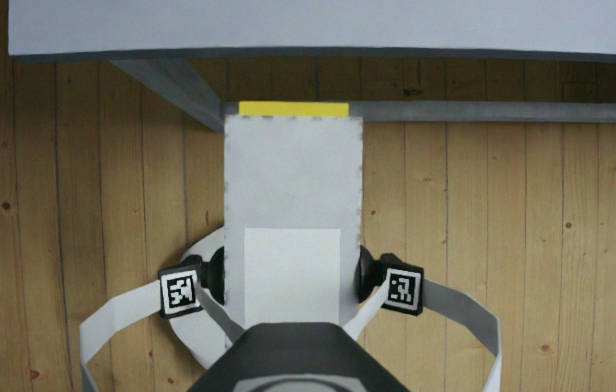

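Call:
execute_actions([
  {"r1":{"base":{"rotate_rad":-1.585},"joints":{"lift_m":0.62}}},
], cameras=[])

Call:
execute_actions([
  {"r1":{"base":{"translate_m":2.0},"pace":"max"}},
], cameras=[])

Call:
execute_actions([
  {"r1":{"base":{"strafe_m":0.43},"joints":{"lift_m":1.1},"pace":"fast"}},
], cameras=["r1_head_camera"])

Scene clock: 182.60 s.
r1.base_odometry: x=+0.793 y=-2.447 heading=+1.126 (m, m, rad; r1's odometry frame)
r1.turned_by_wheels: -1.585 (rad since the last result)
r1.turned_by_imu: -1.604 (rad since the last result)
r1.base_tilt: forward=+0.0 right=-0.4 (deg)
r1.lidar_m: 2.87 0.57 0.39 0.38 0.40 1.24 1.19 1.26 1.68 1.59 1.65 2.21
r1.base_status: done
r1.joint_positions: lift_m=+0.620 arm_m=+0.062 wrist_yaw_rad=+0.000 wrist_pitch_rad=+1.540 wrist_roll_rad=+0.030 gripper_m=+0.011
r1.joint_status: all done
r1.motor_effort: lift_m=+22(25) arm_m=-9(9) wrist_yaw_rad=-4(2) wrist_pitch_rad=-1(1) wrist_roll_rad=+0(2) gripper_m=-31(29) wheel_0=+2(6) wheel_1=-1(10) wheel_2=-2(5) (%)
r1.hand_pose: x=+0.2414 y=-0.0874 z=+0.5098 quat_wxyz=(+0.718, +0.011, +0.696, -0.010) (m; r1's base frame)
r1.wrist_depth_mm: 699 707 707 715 723 741 750 / 691 715 715 723 723 750 741 / 707 715 715 199 732 732 759 / 715 715 715 200 732 741 759 / 707 715 200 202 750 750 759 / 723 174 200 202 190 750 759 / 723 517 521 - 750 768 778
r2.base_odometry: x=+1.563 y=+1.431 heading=-0.525 (m, m, rad; r2's odometry frame)
r2.turned_by_wheels: +0.000 (rad since the last result)
r2.turned_by_imu: +0.001 (rad since the last result)
r2.base_tilt: forward=+0.2 right=-0.2 (deg)
r2.lidar_m: 0.37 0.37 0.87 1.85 1.95 2.70 1.14 1.20 2.99 2.17 0.51 0.34
r2.base_status: not commanded
r2.joint_positions: lift_m=+1.130 arm_m=+0.003 wrist_yaw_rad=+0.000 wrist_pitch_rad=+1.540 wrist_roll_rad=+0.050 gripper_m=+0.120
r2.joint_status: not commanded
r2.motor_effort: lift_m=+21(21) arm_m=-8(8) wrist_yaw_rad=+0(0) wrist_pitch_rad=+0(1) wrist_roll_rad=+0(1) gripper_m=-2(1) wheel_0=+4(4) wheel_1=+1(1) wheel_2=+0(0) (%)
r2.hand_pose: x=+0.1827 y=-0.0874 z=+1.0197 quat_wxyz=(+0.718, +0.018, +0.696, -0.017) (m; r2's base frame)
r2.wrist_depth_mm: 342 340 342 340 342 340 343 / 355 364 991 1042 1118 1160 1229 / 1205 1255 1255 1229 1229 1229 1229 / 1229 1229 1229 1229 1229 1205 1229 / 1205 1205 1229 1025 1229 1229 1229 / 1229 1229 991 1008 1229 1229 1205 / 1182 1205 1229 108 1205 1205 1229
pictures: none
No camera images: the call's "cameras" was empty. Leave "cameras" out to get every camera's image.

Scene clock: 188.37 s.
r1.base_odometry: x=+1.652 y=-0.641 heading=+1.126 (m, m, rad; r1's odometry frame)
r1.turned_by_wheels: +0.000 (rad since the last result)
r1.turned_by_imu: +0.003 (rad since the last result)
r1.base_tilt: forward=-0.1 right=-0.4 (deg)
r1.lidar_m: 0.90 0.89 1.20 3.17 0.91 0.75 1.66 2.30 1.61 1.55 1.59 1.17
r1.base_status: done
r1.joint_positions: lift_m=+0.620 arm_m=+0.062 wrist_yaw_rad=+0.000 wrist_pitch_rad=+1.540 wrist_roll_rad=+0.030 gripper_m=+0.011
r1.joint_status: not commanded
r1.motor_effort: lift_m=+23(22) arm_m=-9(9) wrist_yaw_rad=-2(2) wrist_pitch_rad=-1(2) wrist_roll_rad=-2(0) gripper_m=-30(29) wheel_0=-1(6) wheel_1=-1(6) wheel_2=+1(13) (%)
r1.hand_pose: x=+0.2414 y=-0.0874 z=+0.5097 quat_wxyz=(+0.718, +0.011, +0.696, -0.010) (m; r1's base frame)
r1.wrist_depth_mm: 691 707 707 715 715 723 741 / 699 707 723 723 732 741 750 / 707 707 715 199 732 741 741 / 715 723 723 201 741 741 750 / 715 715 200 201 741 759 768 / 715 174 201 203 187 750 768 / 723 517 521 - 750 768 768
r2.base_odometry: x=+1.563 y=+1.431 heading=-0.525 (m, m, rad; r2's odometry frame)
r2.turned_by_wheels: +0.000 (rad since the last result)
r2.turned_by_imu: +0.001 (rad since the last result)
r2.base_tilt: forward=+0.1 right=-0.2 (deg)
r2.lidar_m: 0.37 0.38 0.85 1.85 1.94 2.71 1.14 1.18 2.97 2.18 0.53 0.38
r2.base_status: not commanded
r2.joint_positions: lift_m=+1.130 arm_m=+0.003 wrist_yaw_rad=+0.000 wrist_pitch_rad=+1.540 wrist_roll_rad=+0.050 gripper_m=+0.120
r2.joint_status: not commanded
r2.motor_effort: lift_m=+21(22) arm_m=-8(7) wrist_yaw_rad=+0(0) wrist_pitch_rad=-1(0) wrist_roll_rad=+0(0) gripper_m=-1(1) wheel_0=+4(4) wheel_1=+1(0) wheel_2=-1(0) (%)
r2.hand_pose: x=+0.1827 y=-0.0874 z=+1.0197 quat_wxyz=(+0.718, +0.018, +0.696, -0.017) (m; r2's base frame)
r2.wrist_depth_mm: 340 340 340 340 340 342 342 / 355 364 991 1042 1098 1160 1205 / 1229 1229 1229 1229 1229 1255 1229 / 1229 1255 1229 1229 1229 1205 1229 / 1205 1229 1229 1008 1205 1229 1229 / 1205 1205 991 1008 1229 1205 1205 / 1205 1205 1229 108 1205 1205 1205
pictures: none
No camera images: the call's "cameras" was empty. Leave "cameras" out to get every camera's image.

Scene clock: 190.67 s.
r1.base_odometry: x=+1.264 y=-0.456 heading=+1.126 (m, m, rad; r1's odometry frame)
r1.turned_by_wheels: +0.000 (rad since the last result)
r1.turned_by_imu: +0.000 (rad since the last result)
r1.base_tilt: forward=-0.1 right=-0.4 (deg)
r1.lidar_m: 0.85 0.91 1.54 2.74 0.89 0.65 0.61 2.89 2.07 1.99 1.57 0.90
r1.base_status: done
r1.joint_positions: lift_m=+1.100 arm_m=+0.062 wrist_yaw_rad=+0.000 wrist_pitch_rad=+1.540 wrist_roll_rad=+0.030 gripper_m=+0.011
r1.joint_status: all done
r1.motor_effort: lift_m=+26(28) arm_m=-9(9) wrist_yaw_rad=-3(1) wrist_pitch_rad=+0(1) wrist_roll_rad=+1(3) gripper_m=-28(32) wheel_0=+2(11) wheel_1=+0(12) wheel_2=+1(1) (%)
r1.hand_pose: x=+0.2414 y=-0.0874 z=+0.9894 quat_wxyz=(+0.718, +0.011, +0.696, -0.011) (m; r1's base frame)
r1.wrist_depth_mm: 1160 1160 1182 1160 1182 1205 1229 / 1182 1160 1205 1160 1182 1205 1229 / 1160 1160 1182 199 1205 1255 1229 / 1160 1160 1182 200 1229 1229 1229 / 1160 1182 201 202 1205 1229 1281 / 1182 175 202 203 190 1255 1255 / 1182 1182 1205 - 1229 1229 1281
r2.base_odometry: x=+1.563 y=+1.431 heading=-0.525 (m, m, rad; r2's odometry frame)
r2.turned_by_wheels: +0.000 (rad since the last result)
r2.turned_by_imu: +0.001 (rad since the last result)
r2.base_tilt: forward=+0.1 right=-0.3 (deg)
r2.lidar_m: 0.33 0.38 0.84 1.86 1.96 2.72 1.16 1.19 2.97 2.19 0.53 0.36
r2.base_status: not commanded
r2.joint_positions: lift_m=+1.130 arm_m=+0.003 wrist_yaw_rad=+0.000 wrist_pitch_rad=+1.540 wrist_roll_rad=+0.050 gripper_m=+0.120
r2.joint_status: not commanded
r2.motor_effort: lift_m=+21(21) arm_m=-8(8) wrist_yaw_rad=+1(0) wrist_pitch_rad=-1(0) wrist_roll_rad=-1(1) gripper_m=-3(1) wheel_0=+4(4) wheel_1=+1(1) wheel_2=+0(1) (%)
r2.hand_pose: x=+0.1827 y=-0.0874 z=+1.0197 quat_wxyz=(+0.718, +0.018, +0.696, -0.017) (m; r2's base frame)
r2.wrist_depth_mm: 340 342 340 340 342 342 340 / 355 364 991 1042 1118 1138 1229 / 1229 1229 1229 1229 1229 1229 1229 / 1229 1229 1229 1205 1229 1229 1229 / 1205 1205 1205 1025 1205 1229 1205 / 1205 1205 1008 1008 1205 1205 1229 / 1205 1205 1182 108 1205 1205 1205
pictures: r1_head_camera
Images, in order (width x height): r1_head_camera 420x560.

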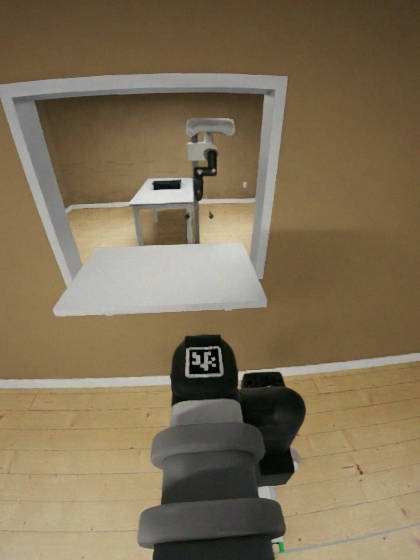

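Call:
execute_actions([
  {"r1":{"base":{"rotate_rad":0.045},"joints":{"arm_m":0.15}}},
], cameras=[])

Call:
execute_actions([
  {"r1":{"base":{"translate_m":0.53},"joints":{"arm_m":0.25}}},
], cameras=[])

Call:
execute_actions([
  {"r1":{"joints":{"arm_m":0.48,"lift_m":1.065}}},
], cameras=["r1_head_camera","r2_head_camera"])

Scene clock: 192.13 s.
r1.base_odometry: x=+1.264 y=-0.456 heading=+1.171 (m, m, rad; r1's odometry frame)
r1.turned_by_wheels: +0.045 (rad since the last result)
r1.turned_by_imu: +0.045 (rad since the last result)
r1.base_tilt: forward=-0.1 right=-0.4 (deg)
r1.lidar_m: 0.25 0.92 1.63 2.74 0.85 0.64 0.62 2.76 2.07 1.97 1.52 0.25
r1.base_status: done
r1.joint_positions: lift_m=+1.100 arm_m=+0.148 wrist_yaw_rad=+0.000 wrist_pitch_rad=+1.540 wrist_roll_rad=+0.030 gripper_m=+0.011
r1.joint_status: all done
r1.motor_effort: lift_m=+26(26) arm_m=+9(10) wrist_yaw_rad=-2(0) wrist_pitch_rad=+0(3) wrist_roll_rad=+0(3) gripper_m=-29(29) wheel_0=-2(2) wheel_1=-1(4) wheel_2=-2(3) (%)
r1.hand_pose: x=+0.3283 y=-0.0874 z=+0.9894 quat_wxyz=(+0.718, +0.011, +0.696, -0.010) (m; r1's base frame)
r1.wrist_depth_mm: 1160 1160 1160 1182 1182 1205 1229 / 1160 1138 1160 1182 1182 1205 1255 / 1160 1160 1182 199 1182 1205 1255 / 1160 1160 1182 200 1205 1255 1229 / 1138 1182 200 202 1205 1205 1229 / 1182 174 201 203 187 1255 1255 / 1182 1205 1182 - 1229 1229 1281
r2.base_odometry: x=+1.563 y=+1.431 heading=-0.525 (m, m, rad; r2's odometry frame)
r2.turned_by_wheels: +0.000 (rad since the last result)
r2.turned_by_imu: +0.000 (rad since the last result)
r2.base_tilt: forward=+0.1 right=-0.2 (deg)
r2.lidar_m: 0.34 0.38 0.86 1.85 1.93 2.71 1.13 1.20 2.98 2.15 0.53 0.38
r2.base_status: not commanded
r2.joint_positions: lift_m=+1.130 arm_m=+0.003 wrist_yaw_rad=+0.000 wrist_pitch_rad=+1.540 wrist_roll_rad=+0.050 gripper_m=+0.120
r2.joint_status: not commanded
r2.motor_effort: lift_m=+21(21) arm_m=-7(8) wrist_yaw_rad=+0(0) wrist_pitch_rad=-1(0) wrist_roll_rad=-1(1) gripper_m=+0(2) wheel_0=+4(4) wheel_1=+1(1) wheel_2=-1(0) (%)
r2.hand_pose: x=+0.1827 y=-0.0874 z=+1.0197 quat_wxyz=(+0.718, +0.018, +0.696, -0.017) (m; r2's base frame)
r2.wrist_depth_mm: 340 342 340 340 340 340 340 / 355 364 991 1042 1118 1160 1205 / 1229 1229 1255 1229 1229 1229 1229 / 1229 1229 1205 1205 1229 1229 1229 / 1205 1205 1205 1008 1229 1229 1205 / 1205 1205 1008 1008 1229 1229 1229 / 1205 1205 1205 108 1205 1205 1205
pictures: none
No camera images: the call's "cameras" was empty. Leave "cameras" out to get every camera's image.

Scene clock: 195.37 s.
r1.base_odometry: x=+1.471 y=+0.032 heading=+1.171 (m, m, rad; r1's odometry frame)
r1.turned_by_wheels: +0.000 (rad since the last result)
r1.turned_by_imu: +0.001 (rad since the last result)
r1.base_tilt: forward=-0.1 right=-0.4 (deg)
r1.lidar_m: 0.31 0.37 0.49 2.41 2.88 1.20 1.13 2.79 2.09 2.00 0.77 0.32
r1.base_status: done
r1.joint_positions: lift_m=+1.100 arm_m=+0.248 wrist_yaw_rad=+0.000 wrist_pitch_rad=+1.540 wrist_roll_rad=+0.030 gripper_m=+0.011
r1.joint_status: all done
r1.motor_effort: lift_m=+26(25) arm_m=+9(10) wrist_yaw_rad=-1(1) wrist_pitch_rad=+0(3) wrist_roll_rad=+0(3) gripper_m=-30(29) wheel_0=+0(5) wheel_1=-1(7) wheel_2=+1(8) (%)
r1.hand_pose: x=+0.4283 y=-0.0874 z=+0.9894 quat_wxyz=(+0.718, +0.011, +0.696, -0.010) (m; r1's base frame)
r1.wrist_depth_mm: 283 286 290 293 296 300 304 / 285 287 290 293 298 301 304 / 287 289 291 199 298 301 307 / 289 291 294 201 301 306 307 / 290 294 200 202 301 307 312 / 291 175 201 203 190 309 310 / 1182 1205 991 - 1229 1229 1281
r2.base_odometry: x=+1.563 y=+1.431 heading=-0.525 (m, m, rad; r2's odometry frame)
r2.turned_by_wheels: +0.000 (rad since the last result)
r2.turned_by_imu: +0.001 (rad since the last result)
r2.base_tilt: forward=+0.1 right=-0.3 (deg)
r2.lidar_m: 0.35 0.38 0.83 1.85 1.96 2.70 1.12 1.17 2.96 2.18 0.53 0.36
r2.base_status: not commanded
r2.joint_positions: lift_m=+1.130 arm_m=+0.003 wrist_yaw_rad=+0.000 wrist_pitch_rad=+1.540 wrist_roll_rad=+0.050 gripper_m=+0.120
r2.joint_status: not commanded
r2.motor_effort: lift_m=+21(21) arm_m=-7(7) wrist_yaw_rad=+0(0) wrist_pitch_rad=-1(1) wrist_roll_rad=-1(2) gripper_m=-2(1) wheel_0=+4(4) wheel_1=+1(1) wheel_2=+0(0) (%)
r2.hand_pose: x=+0.1827 y=-0.0874 z=+1.0197 quat_wxyz=(+0.718, +0.018, +0.696, -0.017) (m; r2's base frame)
r2.wrist_depth_mm: 340 342 340 340 340 342 342 / 355 364 991 1042 1118 1160 1205 / 1255 1229 1229 1255 1229 1229 1229 / 1229 1229 1229 1229 1205 1229 1229 / 1229 1229 1205 1025 1229 1229 1205 / 1205 1205 1008 991 1205 1205 1205 / 1205 1205 1205 108 1205 1205 1182
pictures: none
No camera images: the call's "cameras" was empty. Leave "cameras" out to get every camera's image.

Scene clock: 197.17 s.
r1.base_odometry: x=+1.471 y=+0.032 heading=+1.171 (m, m, rad; r1's odometry frame)
r1.turned_by_wheels: +0.000 (rad since the last result)
r1.turned_by_imu: +0.000 (rad since the last result)
r1.base_tilt: forward=+0.0 right=-0.3 (deg)
r1.lidar_m: 0.32 0.36 0.50 2.41 2.87 1.19 1.15 2.80 2.10 1.99 0.79 0.35
r1.base_status: not commanded
r1.joint_positions: lift_m=+1.065 arm_m=+0.478 wrist_yaw_rad=+0.000 wrist_pitch_rad=+1.540 wrist_roll_rad=+0.030 gripper_m=+0.011
r1.joint_status: all done
r1.motor_effort: lift_m=+21(25) arm_m=+9(14) wrist_yaw_rad=-2(2) wrist_pitch_rad=+0(2) wrist_roll_rad=-1(0) gripper_m=-30(29) wheel_0=+0(0) wheel_1=-1(1) wheel_2=+1(1) (%)
r1.hand_pose: x=+0.6583 y=-0.0874 z=+0.9548 quat_wxyz=(+0.718, +0.011, +0.696, -0.010) (m; r1's base frame)
r1.wrist_depth_mm: 250 254 255 258 260 264 266 / 251 255 258 258 263 266 268 / 252 256 256 198 263 267 270 / 255 257 259 200 266 268 272 / 256 257 201 202 266 270 273 / 258 174 201 203 189 272 276 / 258 260 264 - 271 272 277
r2.base_odometry: x=+1.563 y=+1.431 heading=-0.525 (m, m, rad; r2's odometry frame)
r2.turned_by_wheels: +0.000 (rad since the last result)
r2.turned_by_imu: +0.000 (rad since the last result)
r2.base_tilt: forward=+0.1 right=-0.2 (deg)
r2.lidar_m: 0.35 0.37 0.84 1.85 1.95 2.71 1.12 1.20 2.98 2.17 0.52 0.37
r2.base_status: not commanded
r2.joint_positions: lift_m=+1.130 arm_m=+0.003 wrist_yaw_rad=+0.000 wrist_pitch_rad=+1.540 wrist_roll_rad=+0.050 gripper_m=+0.120
r2.joint_status: not commanded
r2.motor_effort: lift_m=+21(21) arm_m=-8(8) wrist_yaw_rad=+0(0) wrist_pitch_rad=+0(1) wrist_roll_rad=+1(1) gripper_m=-1(1) wheel_0=+4(4) wheel_1=+1(1) wheel_2=+0(0) (%)
r2.hand_pose: x=+0.1827 y=-0.0874 z=+1.0197 quat_wxyz=(+0.718, +0.018, +0.696, -0.017) (m; r2's base frame)
r2.wrist_depth_mm: 338 340 340 340 340 342 342 / 355 364 991 1042 1118 1160 1205 / 1229 1205 1229 1229 1229 1229 1229 / 1229 1205 1229 1229 1229 1229 1229 / 1205 1205 1205 1008 1205 1205 1205 / 1205 1205 1008 1008 1205 1229 1229 / 1205 1182 1205 108 1205 1205 1182
pictures: r1_head_camera, r2_head_camera
Images, in order (width x height): r1_head_camera 420x560, r2_head_camera 420x560.

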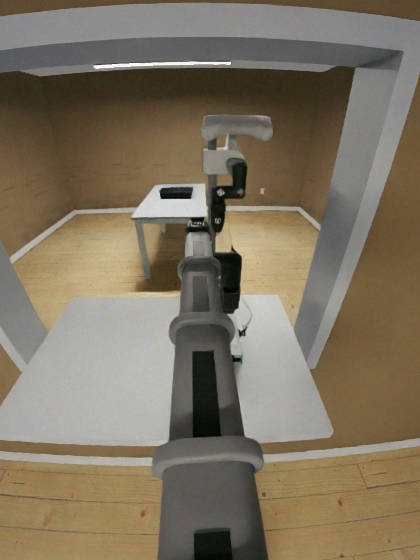

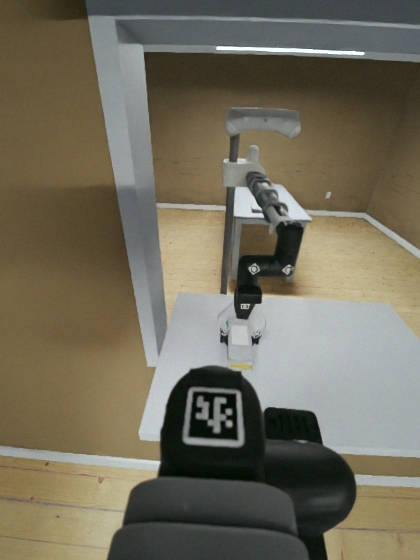

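Call:
execute_actions([
  {"r1":{"joints":{"lift_m":1.052,"gripper_m":0.1}}},
], cameras=[])

Call:
execute_actions([
  {"r1":{"joints":{"lift_m":1.11,"arm_m":0.01},"pace":"max"},"r2":{"joints":{"arm_m":0.2}}},
], cameras=[])

Call:
execute_actions([
  {"r1":{"base":{"translate_m":-0.3}},"r2":{"joints":{"arm_m":0.474,"lift_m":1.11},"pace":"fast"}},
], cameras=["r2_wrist_camera"])

Scene clock: 199.10 s.
r1.base_odometry: x=+1.471 y=+0.032 heading=+1.171 (m, m, rad; r1's odometry frame)
r1.turned_by_wheels: +0.000 (rad since the last result)
r1.turned_by_imu: +0.000 (rad since the last result)
r1.base_tilt: forward=-0.1 right=-0.4 (deg)
r1.lidar_m: 0.32 0.37 0.49 2.41 2.86 1.18 1.13 2.79 2.08 2.01 0.79 0.36
r1.base_status: not commanded
r1.joint_positions: lift_m=+1.052 arm_m=+0.478 wrist_yaw_rad=+0.000 wrist_pitch_rad=+1.541 wrist_roll_rad=+0.030 gripper_m=+0.100
r1.joint_status: all done
r1.motor_effort: lift_m=+20(23) arm_m=+9(9) wrist_yaw_rad=+0(1) wrist_pitch_rad=-3(8) wrist_roll_rad=-1(0) gripper_m=+1(31) wheel_0=+1(1) wheel_1=-1(1) wheel_2=+1(1) (%)
r1.hand_pose: x=+0.6580 y=-0.0874 z=+0.9419 quat_wxyz=(+0.718, +0.011, +0.696, -0.011) (m; r1's base frame)
r1.wrist_depth_mm: 240 242 245 247 251 253 255 / 241 243 246 249 252 255 257 / 242 245 246 211 253 256 259 / 243 245 247 211 255 258 260 / 246 246 213 213 255 259 262 / 247 249 213 213 257 263 264 / 247 250 252 - 260 263 266
r2.base_odometry: x=+1.563 y=+1.431 heading=-0.525 (m, m, rad; r2's odometry frame)
r2.turned_by_wheels: +0.000 (rad since the last result)
r2.turned_by_imu: +0.000 (rad since the last result)
r2.base_tilt: forward=+0.1 right=-0.2 (deg)
r2.lidar_m: 0.35 0.40 0.86 1.86 1.97 2.70 1.17 1.18 2.97 2.19 0.53 0.39
r2.base_status: not commanded
r2.joint_positions: lift_m=+1.130 arm_m=+0.003 wrist_yaw_rad=+0.000 wrist_pitch_rad=+1.540 wrist_roll_rad=+0.050 gripper_m=+0.120
r2.joint_status: not commanded
r2.motor_effort: lift_m=+21(21) arm_m=-8(8) wrist_yaw_rad=+0(0) wrist_pitch_rad=-1(1) wrist_roll_rad=+1(3) gripper_m=-1(2) wheel_0=+4(4) wheel_1=+1(1) wheel_2=+0(0) (%)
r2.hand_pose: x=+0.1827 y=-0.0874 z=+1.0197 quat_wxyz=(+0.718, +0.018, +0.696, -0.017) (m; r2's base frame)
r2.wrist_depth_mm: 338 340 340 340 342 342 342 / 353 364 991 1042 1098 1160 1229 / 1229 1229 1229 1255 1229 1229 1255 / 1229 1229 1229 1205 1229 1229 1229 / 1205 1205 1229 1008 1229 1229 1229 / 1205 1205 991 1008 1205 1205 1205 / 1205 1205 1205 108 1205 1205 1205
pictures: none
No camera images: the call's "cameras" was empty. Leave "cameras" out to get every camera's image.

Scene clock: 201.03 s.
r1.base_odometry: x=+1.471 y=+0.032 heading=+1.171 (m, m, rad; r1's odometry frame)
r1.turned_by_wheels: +0.000 (rad since the last result)
r1.turned_by_imu: +0.000 (rad since the last result)
r1.base_tilt: forward=+0.0 right=-0.3 (deg)
r1.lidar_m: 0.34 0.37 0.51 2.40 2.84 1.19 1.14 2.81 2.10 1.99 0.78 0.35
r1.base_status: not commanded
r1.joint_positions: lift_m=+1.110 arm_m=+0.012 wrist_yaw_rad=+0.000 wrist_pitch_rad=+1.540 wrist_roll_rad=+0.030 gripper_m=+0.100
r1.joint_status: all done
r1.motor_effort: lift_m=+22(25) arm_m=-9(13) wrist_yaw_rad=-2(3) wrist_pitch_rad=-2(4) wrist_roll_rad=-2(1) gripper_m=+0(0) wheel_0=+0(0) wheel_1=-1(1) wheel_2=+0(1) (%)
r1.hand_pose: x=+0.1913 y=-0.0874 z=+0.9998 quat_wxyz=(+0.718, +0.011, +0.696, -0.011) (m; r1's base frame)
r1.wrist_depth_mm: 297 300 303 307 310 314 676 / 1160 1182 1160 1182 1160 1160 1160 / 1160 1182 1205 1205 1205 1255 1281 / 1182 1182 1205 1205 1205 1255 1255 / 1182 1205 991 1008 1205 1255 1255 / 1182 1182 1008 1025 1205 1255 1281 / 1182 1182 1229 - 1255 1255 1255
r2.base_odometry: x=+1.563 y=+1.431 heading=-0.525 (m, m, rad; r2's odometry frame)
r2.turned_by_wheels: +0.000 (rad since the last result)
r2.turned_by_imu: +0.000 (rad since the last result)
r2.base_tilt: forward=+0.1 right=-0.2 (deg)
r2.lidar_m: 0.34 0.37 0.87 1.85 1.95 2.67 1.14 1.15 2.97 2.18 0.53 0.38
r2.base_status: not commanded
r2.joint_positions: lift_m=+1.130 arm_m=+0.199 wrist_yaw_rad=+0.000 wrist_pitch_rad=+1.540 wrist_roll_rad=+0.050 gripper_m=+0.120
r2.joint_status: all done
r2.motor_effort: lift_m=+21(21) arm_m=+8(8) wrist_yaw_rad=+0(0) wrist_pitch_rad=+0(0) wrist_roll_rad=-2(2) gripper_m=+0(1) wheel_0=+4(4) wheel_1=+1(1) wheel_2=+0(0) (%)
r2.hand_pose: x=+0.3784 y=-0.0874 z=+1.0197 quat_wxyz=(+0.718, +0.018, +0.696, -0.017) (m; r2's base frame)
r2.wrist_depth_mm: 338 340 340 300 340 340 338 / 336 336 336 336 336 338 338 / 334 336 334 334 334 334 336 / 332 332 334 332 334 334 334 / 330 330 330 332 332 332 1229 / 1205 1229 1008 1008 1205 1205 1229 / 1205 1205 1205 108 1205 1205 1205
pictures: none
No camera images: the call's "cameras" was empty. Leave "cameras" out to get every camera's image.

Scene clock: 203.50 s.
r1.base_odometry: x=+1.354 y=-0.245 heading=+1.171 (m, m, rad; r1's odometry frame)
r1.turned_by_wheels: +0.000 (rad since the last result)
r1.turned_by_imu: +0.000 (rad since the last result)
r1.base_tilt: forward=-0.1 right=-0.4 (deg)
r1.lidar_m: 0.62 0.67 1.28 2.72 2.87 0.87 0.84 2.78 2.07 2.01 1.20 0.64
r1.base_status: done
r1.joint_positions: lift_m=+1.110 arm_m=+0.012 wrist_yaw_rad=+0.000 wrist_pitch_rad=+1.540 wrist_roll_rad=+0.030 gripper_m=+0.100
r1.joint_status: not commanded
r1.motor_effort: lift_m=+22(22) arm_m=-9(9) wrist_yaw_rad=-1(0) wrist_pitch_rad=-2(1) wrist_roll_rad=-3(2) gripper_m=+1(1) wheel_0=-1(2) wheel_1=+1(3) wheel_2=+0(8) (%)
r1.hand_pose: x=+0.1913 y=-0.0874 z=+0.9998 quat_wxyz=(+0.718, +0.011, +0.696, -0.011) (m; r1's base frame)
r1.wrist_depth_mm: 1160 1182 1182 1205 1205 1229 1255 / 1160 1182 1205 1182 1205 1229 1255 / 1160 1160 1205 1205 1205 1229 1255 / 1205 1205 1182 1205 1255 1255 1229 / 1160 1182 1008 991 1229 1229 1255 / 1182 1182 1008 991 1255 1281 1255 / 1205 1205 1205 - 1229 1281 1255
r2.base_odometry: x=+1.563 y=+1.431 heading=-0.525 (m, m, rad; r2's odometry frame)
r2.turned_by_wheels: +0.000 (rad since the last result)
r2.turned_by_imu: +0.001 (rad since the last result)
r2.base_tilt: forward=+0.1 right=-0.2 (deg)
r2.lidar_m: 0.34 0.36 0.87 1.86 1.94 2.71 1.13 1.19 2.98 2.19 0.54 0.38
r2.base_status: not commanded
r2.joint_positions: lift_m=+1.110 arm_m=+0.473 wrist_yaw_rad=+0.000 wrist_pitch_rad=+1.540 wrist_roll_rad=+0.050 gripper_m=+0.120
r2.joint_status: all done
r2.motor_effort: lift_m=+17(19) arm_m=+8(5) wrist_yaw_rad=-1(0) wrist_pitch_rad=+0(1) wrist_roll_rad=-1(2) gripper_m=+0(1) wheel_0=+4(4) wheel_1=+1(1) wheel_2=+0(0) (%)
r2.hand_pose: x=+0.6524 y=-0.0874 z=+1.0000 quat_wxyz=(+0.718, +0.018, +0.696, -0.017) (m; r2's base frame)
r2.wrist_depth_mm: 317 319 319 319 319 319 319 / 315 317 315 317 317 317 317 / 315 314 315 314 314 315 315 / 312 312 314 273 312 314 312 / 312 310 310 271 310 312 310 / 309 309 270 270 309 310 310 / 307 307 307 108 307 307 307
pictures: r2_wrist_camera
camera_calibration (this result's frames):
r2_wrist_camera: T_world_to_cam=[[-0.0850728, -0.996326, 0.00987445, -0.0458884], [-0.99585, 0.0847023, -0.0332888, 0.752823], [0.0323301, -0.0126654, -0.999397, 1.20994], [0, 0, 0, 1]] pos_world=[0.706678, -0.0941612, 1.23472]
Images, in order (width x height): r2_wrist_camera 616x392.

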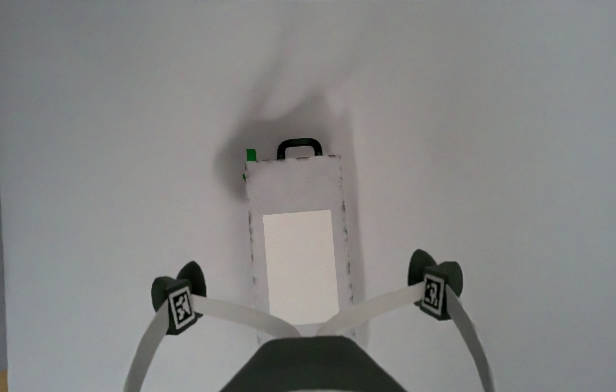

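Call:
execute_actions(actions=[], cameras=["r2_wrist_camera","r2_head_camera"])

Scene clock: 204.33 s.
r1.base_odometry: x=+1.354 y=-0.245 heading=+1.171 (m, m, rad; r1's odometry frame)
r1.turned_by_wheels: +0.000 (rad since the last result)
r1.turned_by_imu: +0.000 (rad since the last result)
r1.base_tilt: forward=-0.1 right=-0.3 (deg)
r1.lidar_m: 0.61 0.67 1.28 2.74 2.89 0.89 0.85 2.78 2.06 2.00 1.16 0.67
r1.base_status: done
r1.joint_positions: lift_m=+1.110 arm_m=+0.012 wrist_yaw_rad=+0.000 wrist_pitch_rad=+1.540 wrist_roll_rad=+0.030 gripper_m=+0.100
r1.joint_status: not commanded
r1.motor_effort: lift_m=+22(22) arm_m=-9(9) wrist_yaw_rad=-2(0) wrist_pitch_rad=-1(1) wrist_roll_rad=-1(2) gripper_m=-1(1) wheel_0=-1(2) wheel_1=+1(3) wheel_2=+0(8) (%)
r1.hand_pose: x=+0.1913 y=-0.0874 z=+0.9998 quat_wxyz=(+0.718, +0.011, +0.696, -0.011) (m; r1's base frame)
r1.wrist_depth_mm: 1160 1205 1182 1205 1205 1229 1229 / 1160 1160 1182 1205 1205 1229 1182 / 1160 1182 1160 1205 1205 1229 1229 / 1160 1205 1182 1205 1205 1229 1255 / 1205 1182 1008 1025 1229 1255 1281 / 1205 1182 991 991 1255 1229 1281 / 1205 1205 1205 - 1229 1281 1281
r2.base_odometry: x=+1.563 y=+1.431 heading=-0.525 (m, m, rad; r2's odometry frame)
r2.turned_by_wheels: +0.000 (rad since the last result)
r2.turned_by_imu: +0.000 (rad since the last result)
r2.base_tilt: forward=+0.2 right=-0.2 (deg)
r2.lidar_m: 0.34 0.36 0.84 1.88 1.98 2.69 1.13 1.21 2.93 2.17 0.51 0.35
r2.base_status: not commanded
r2.joint_positions: lift_m=+1.110 arm_m=+0.473 wrist_yaw_rad=+0.000 wrist_pitch_rad=+1.540 wrist_roll_rad=+0.050 gripper_m=+0.120
r2.joint_status: all done
r2.motor_effort: lift_m=+17(19) arm_m=+8(5) wrist_yaw_rad=+0(0) wrist_pitch_rad=-1(1) wrist_roll_rad=+1(2) gripper_m=+0(1) wheel_0=+4(4) wheel_1=+1(1) wheel_2=+0(0) (%)
r2.hand_pose: x=+0.6524 y=-0.0874 z=+1.0000 quat_wxyz=(+0.718, +0.018, +0.696, -0.017) (m; r2's base frame)
r2.wrist_depth_mm: 317 319 319 319 319 319 319 / 315 317 315 317 315 315 317 / 314 314 314 315 315 314 315 / 314 312 312 273 312 312 314 / 310 310 310 271 310 310 310 / 309 309 270 270 309 309 310 / 307 307 307 108 307 307 307
pictures: r2_head_camera, r2_wrist_camera
camera_calibration (this result's frames):
r2_wrist_camera: T_world_to_cam=[[-0.0850726, -0.996326, 0.00987446, -0.0458885], [-0.99585, 0.084702, -0.0332887, 0.752823], [0.03233, -0.0126654, -0.999397, 1.20994], [0, 0, 0, 1]] pos_world=[0.706678, -0.0941612, 1.23472]
Images, in order (width x height): r2_head_camera 420x560, r2_wrist_camera 616x392.

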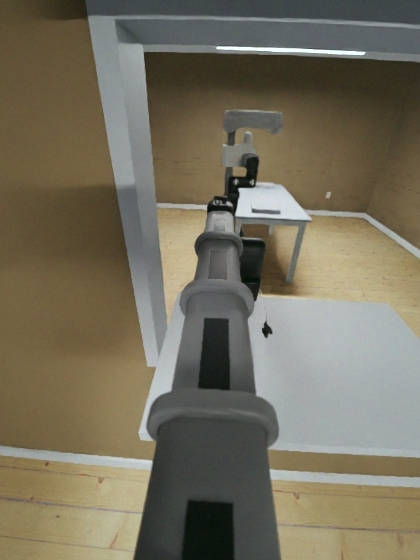

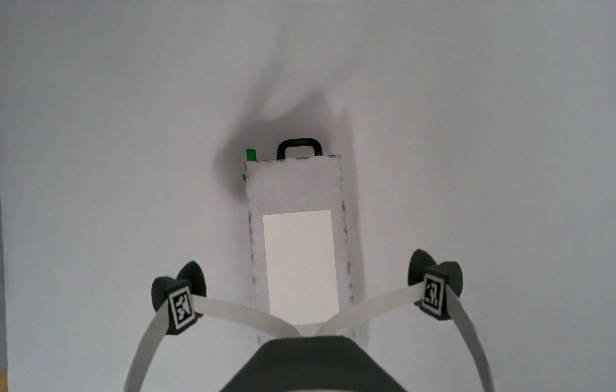

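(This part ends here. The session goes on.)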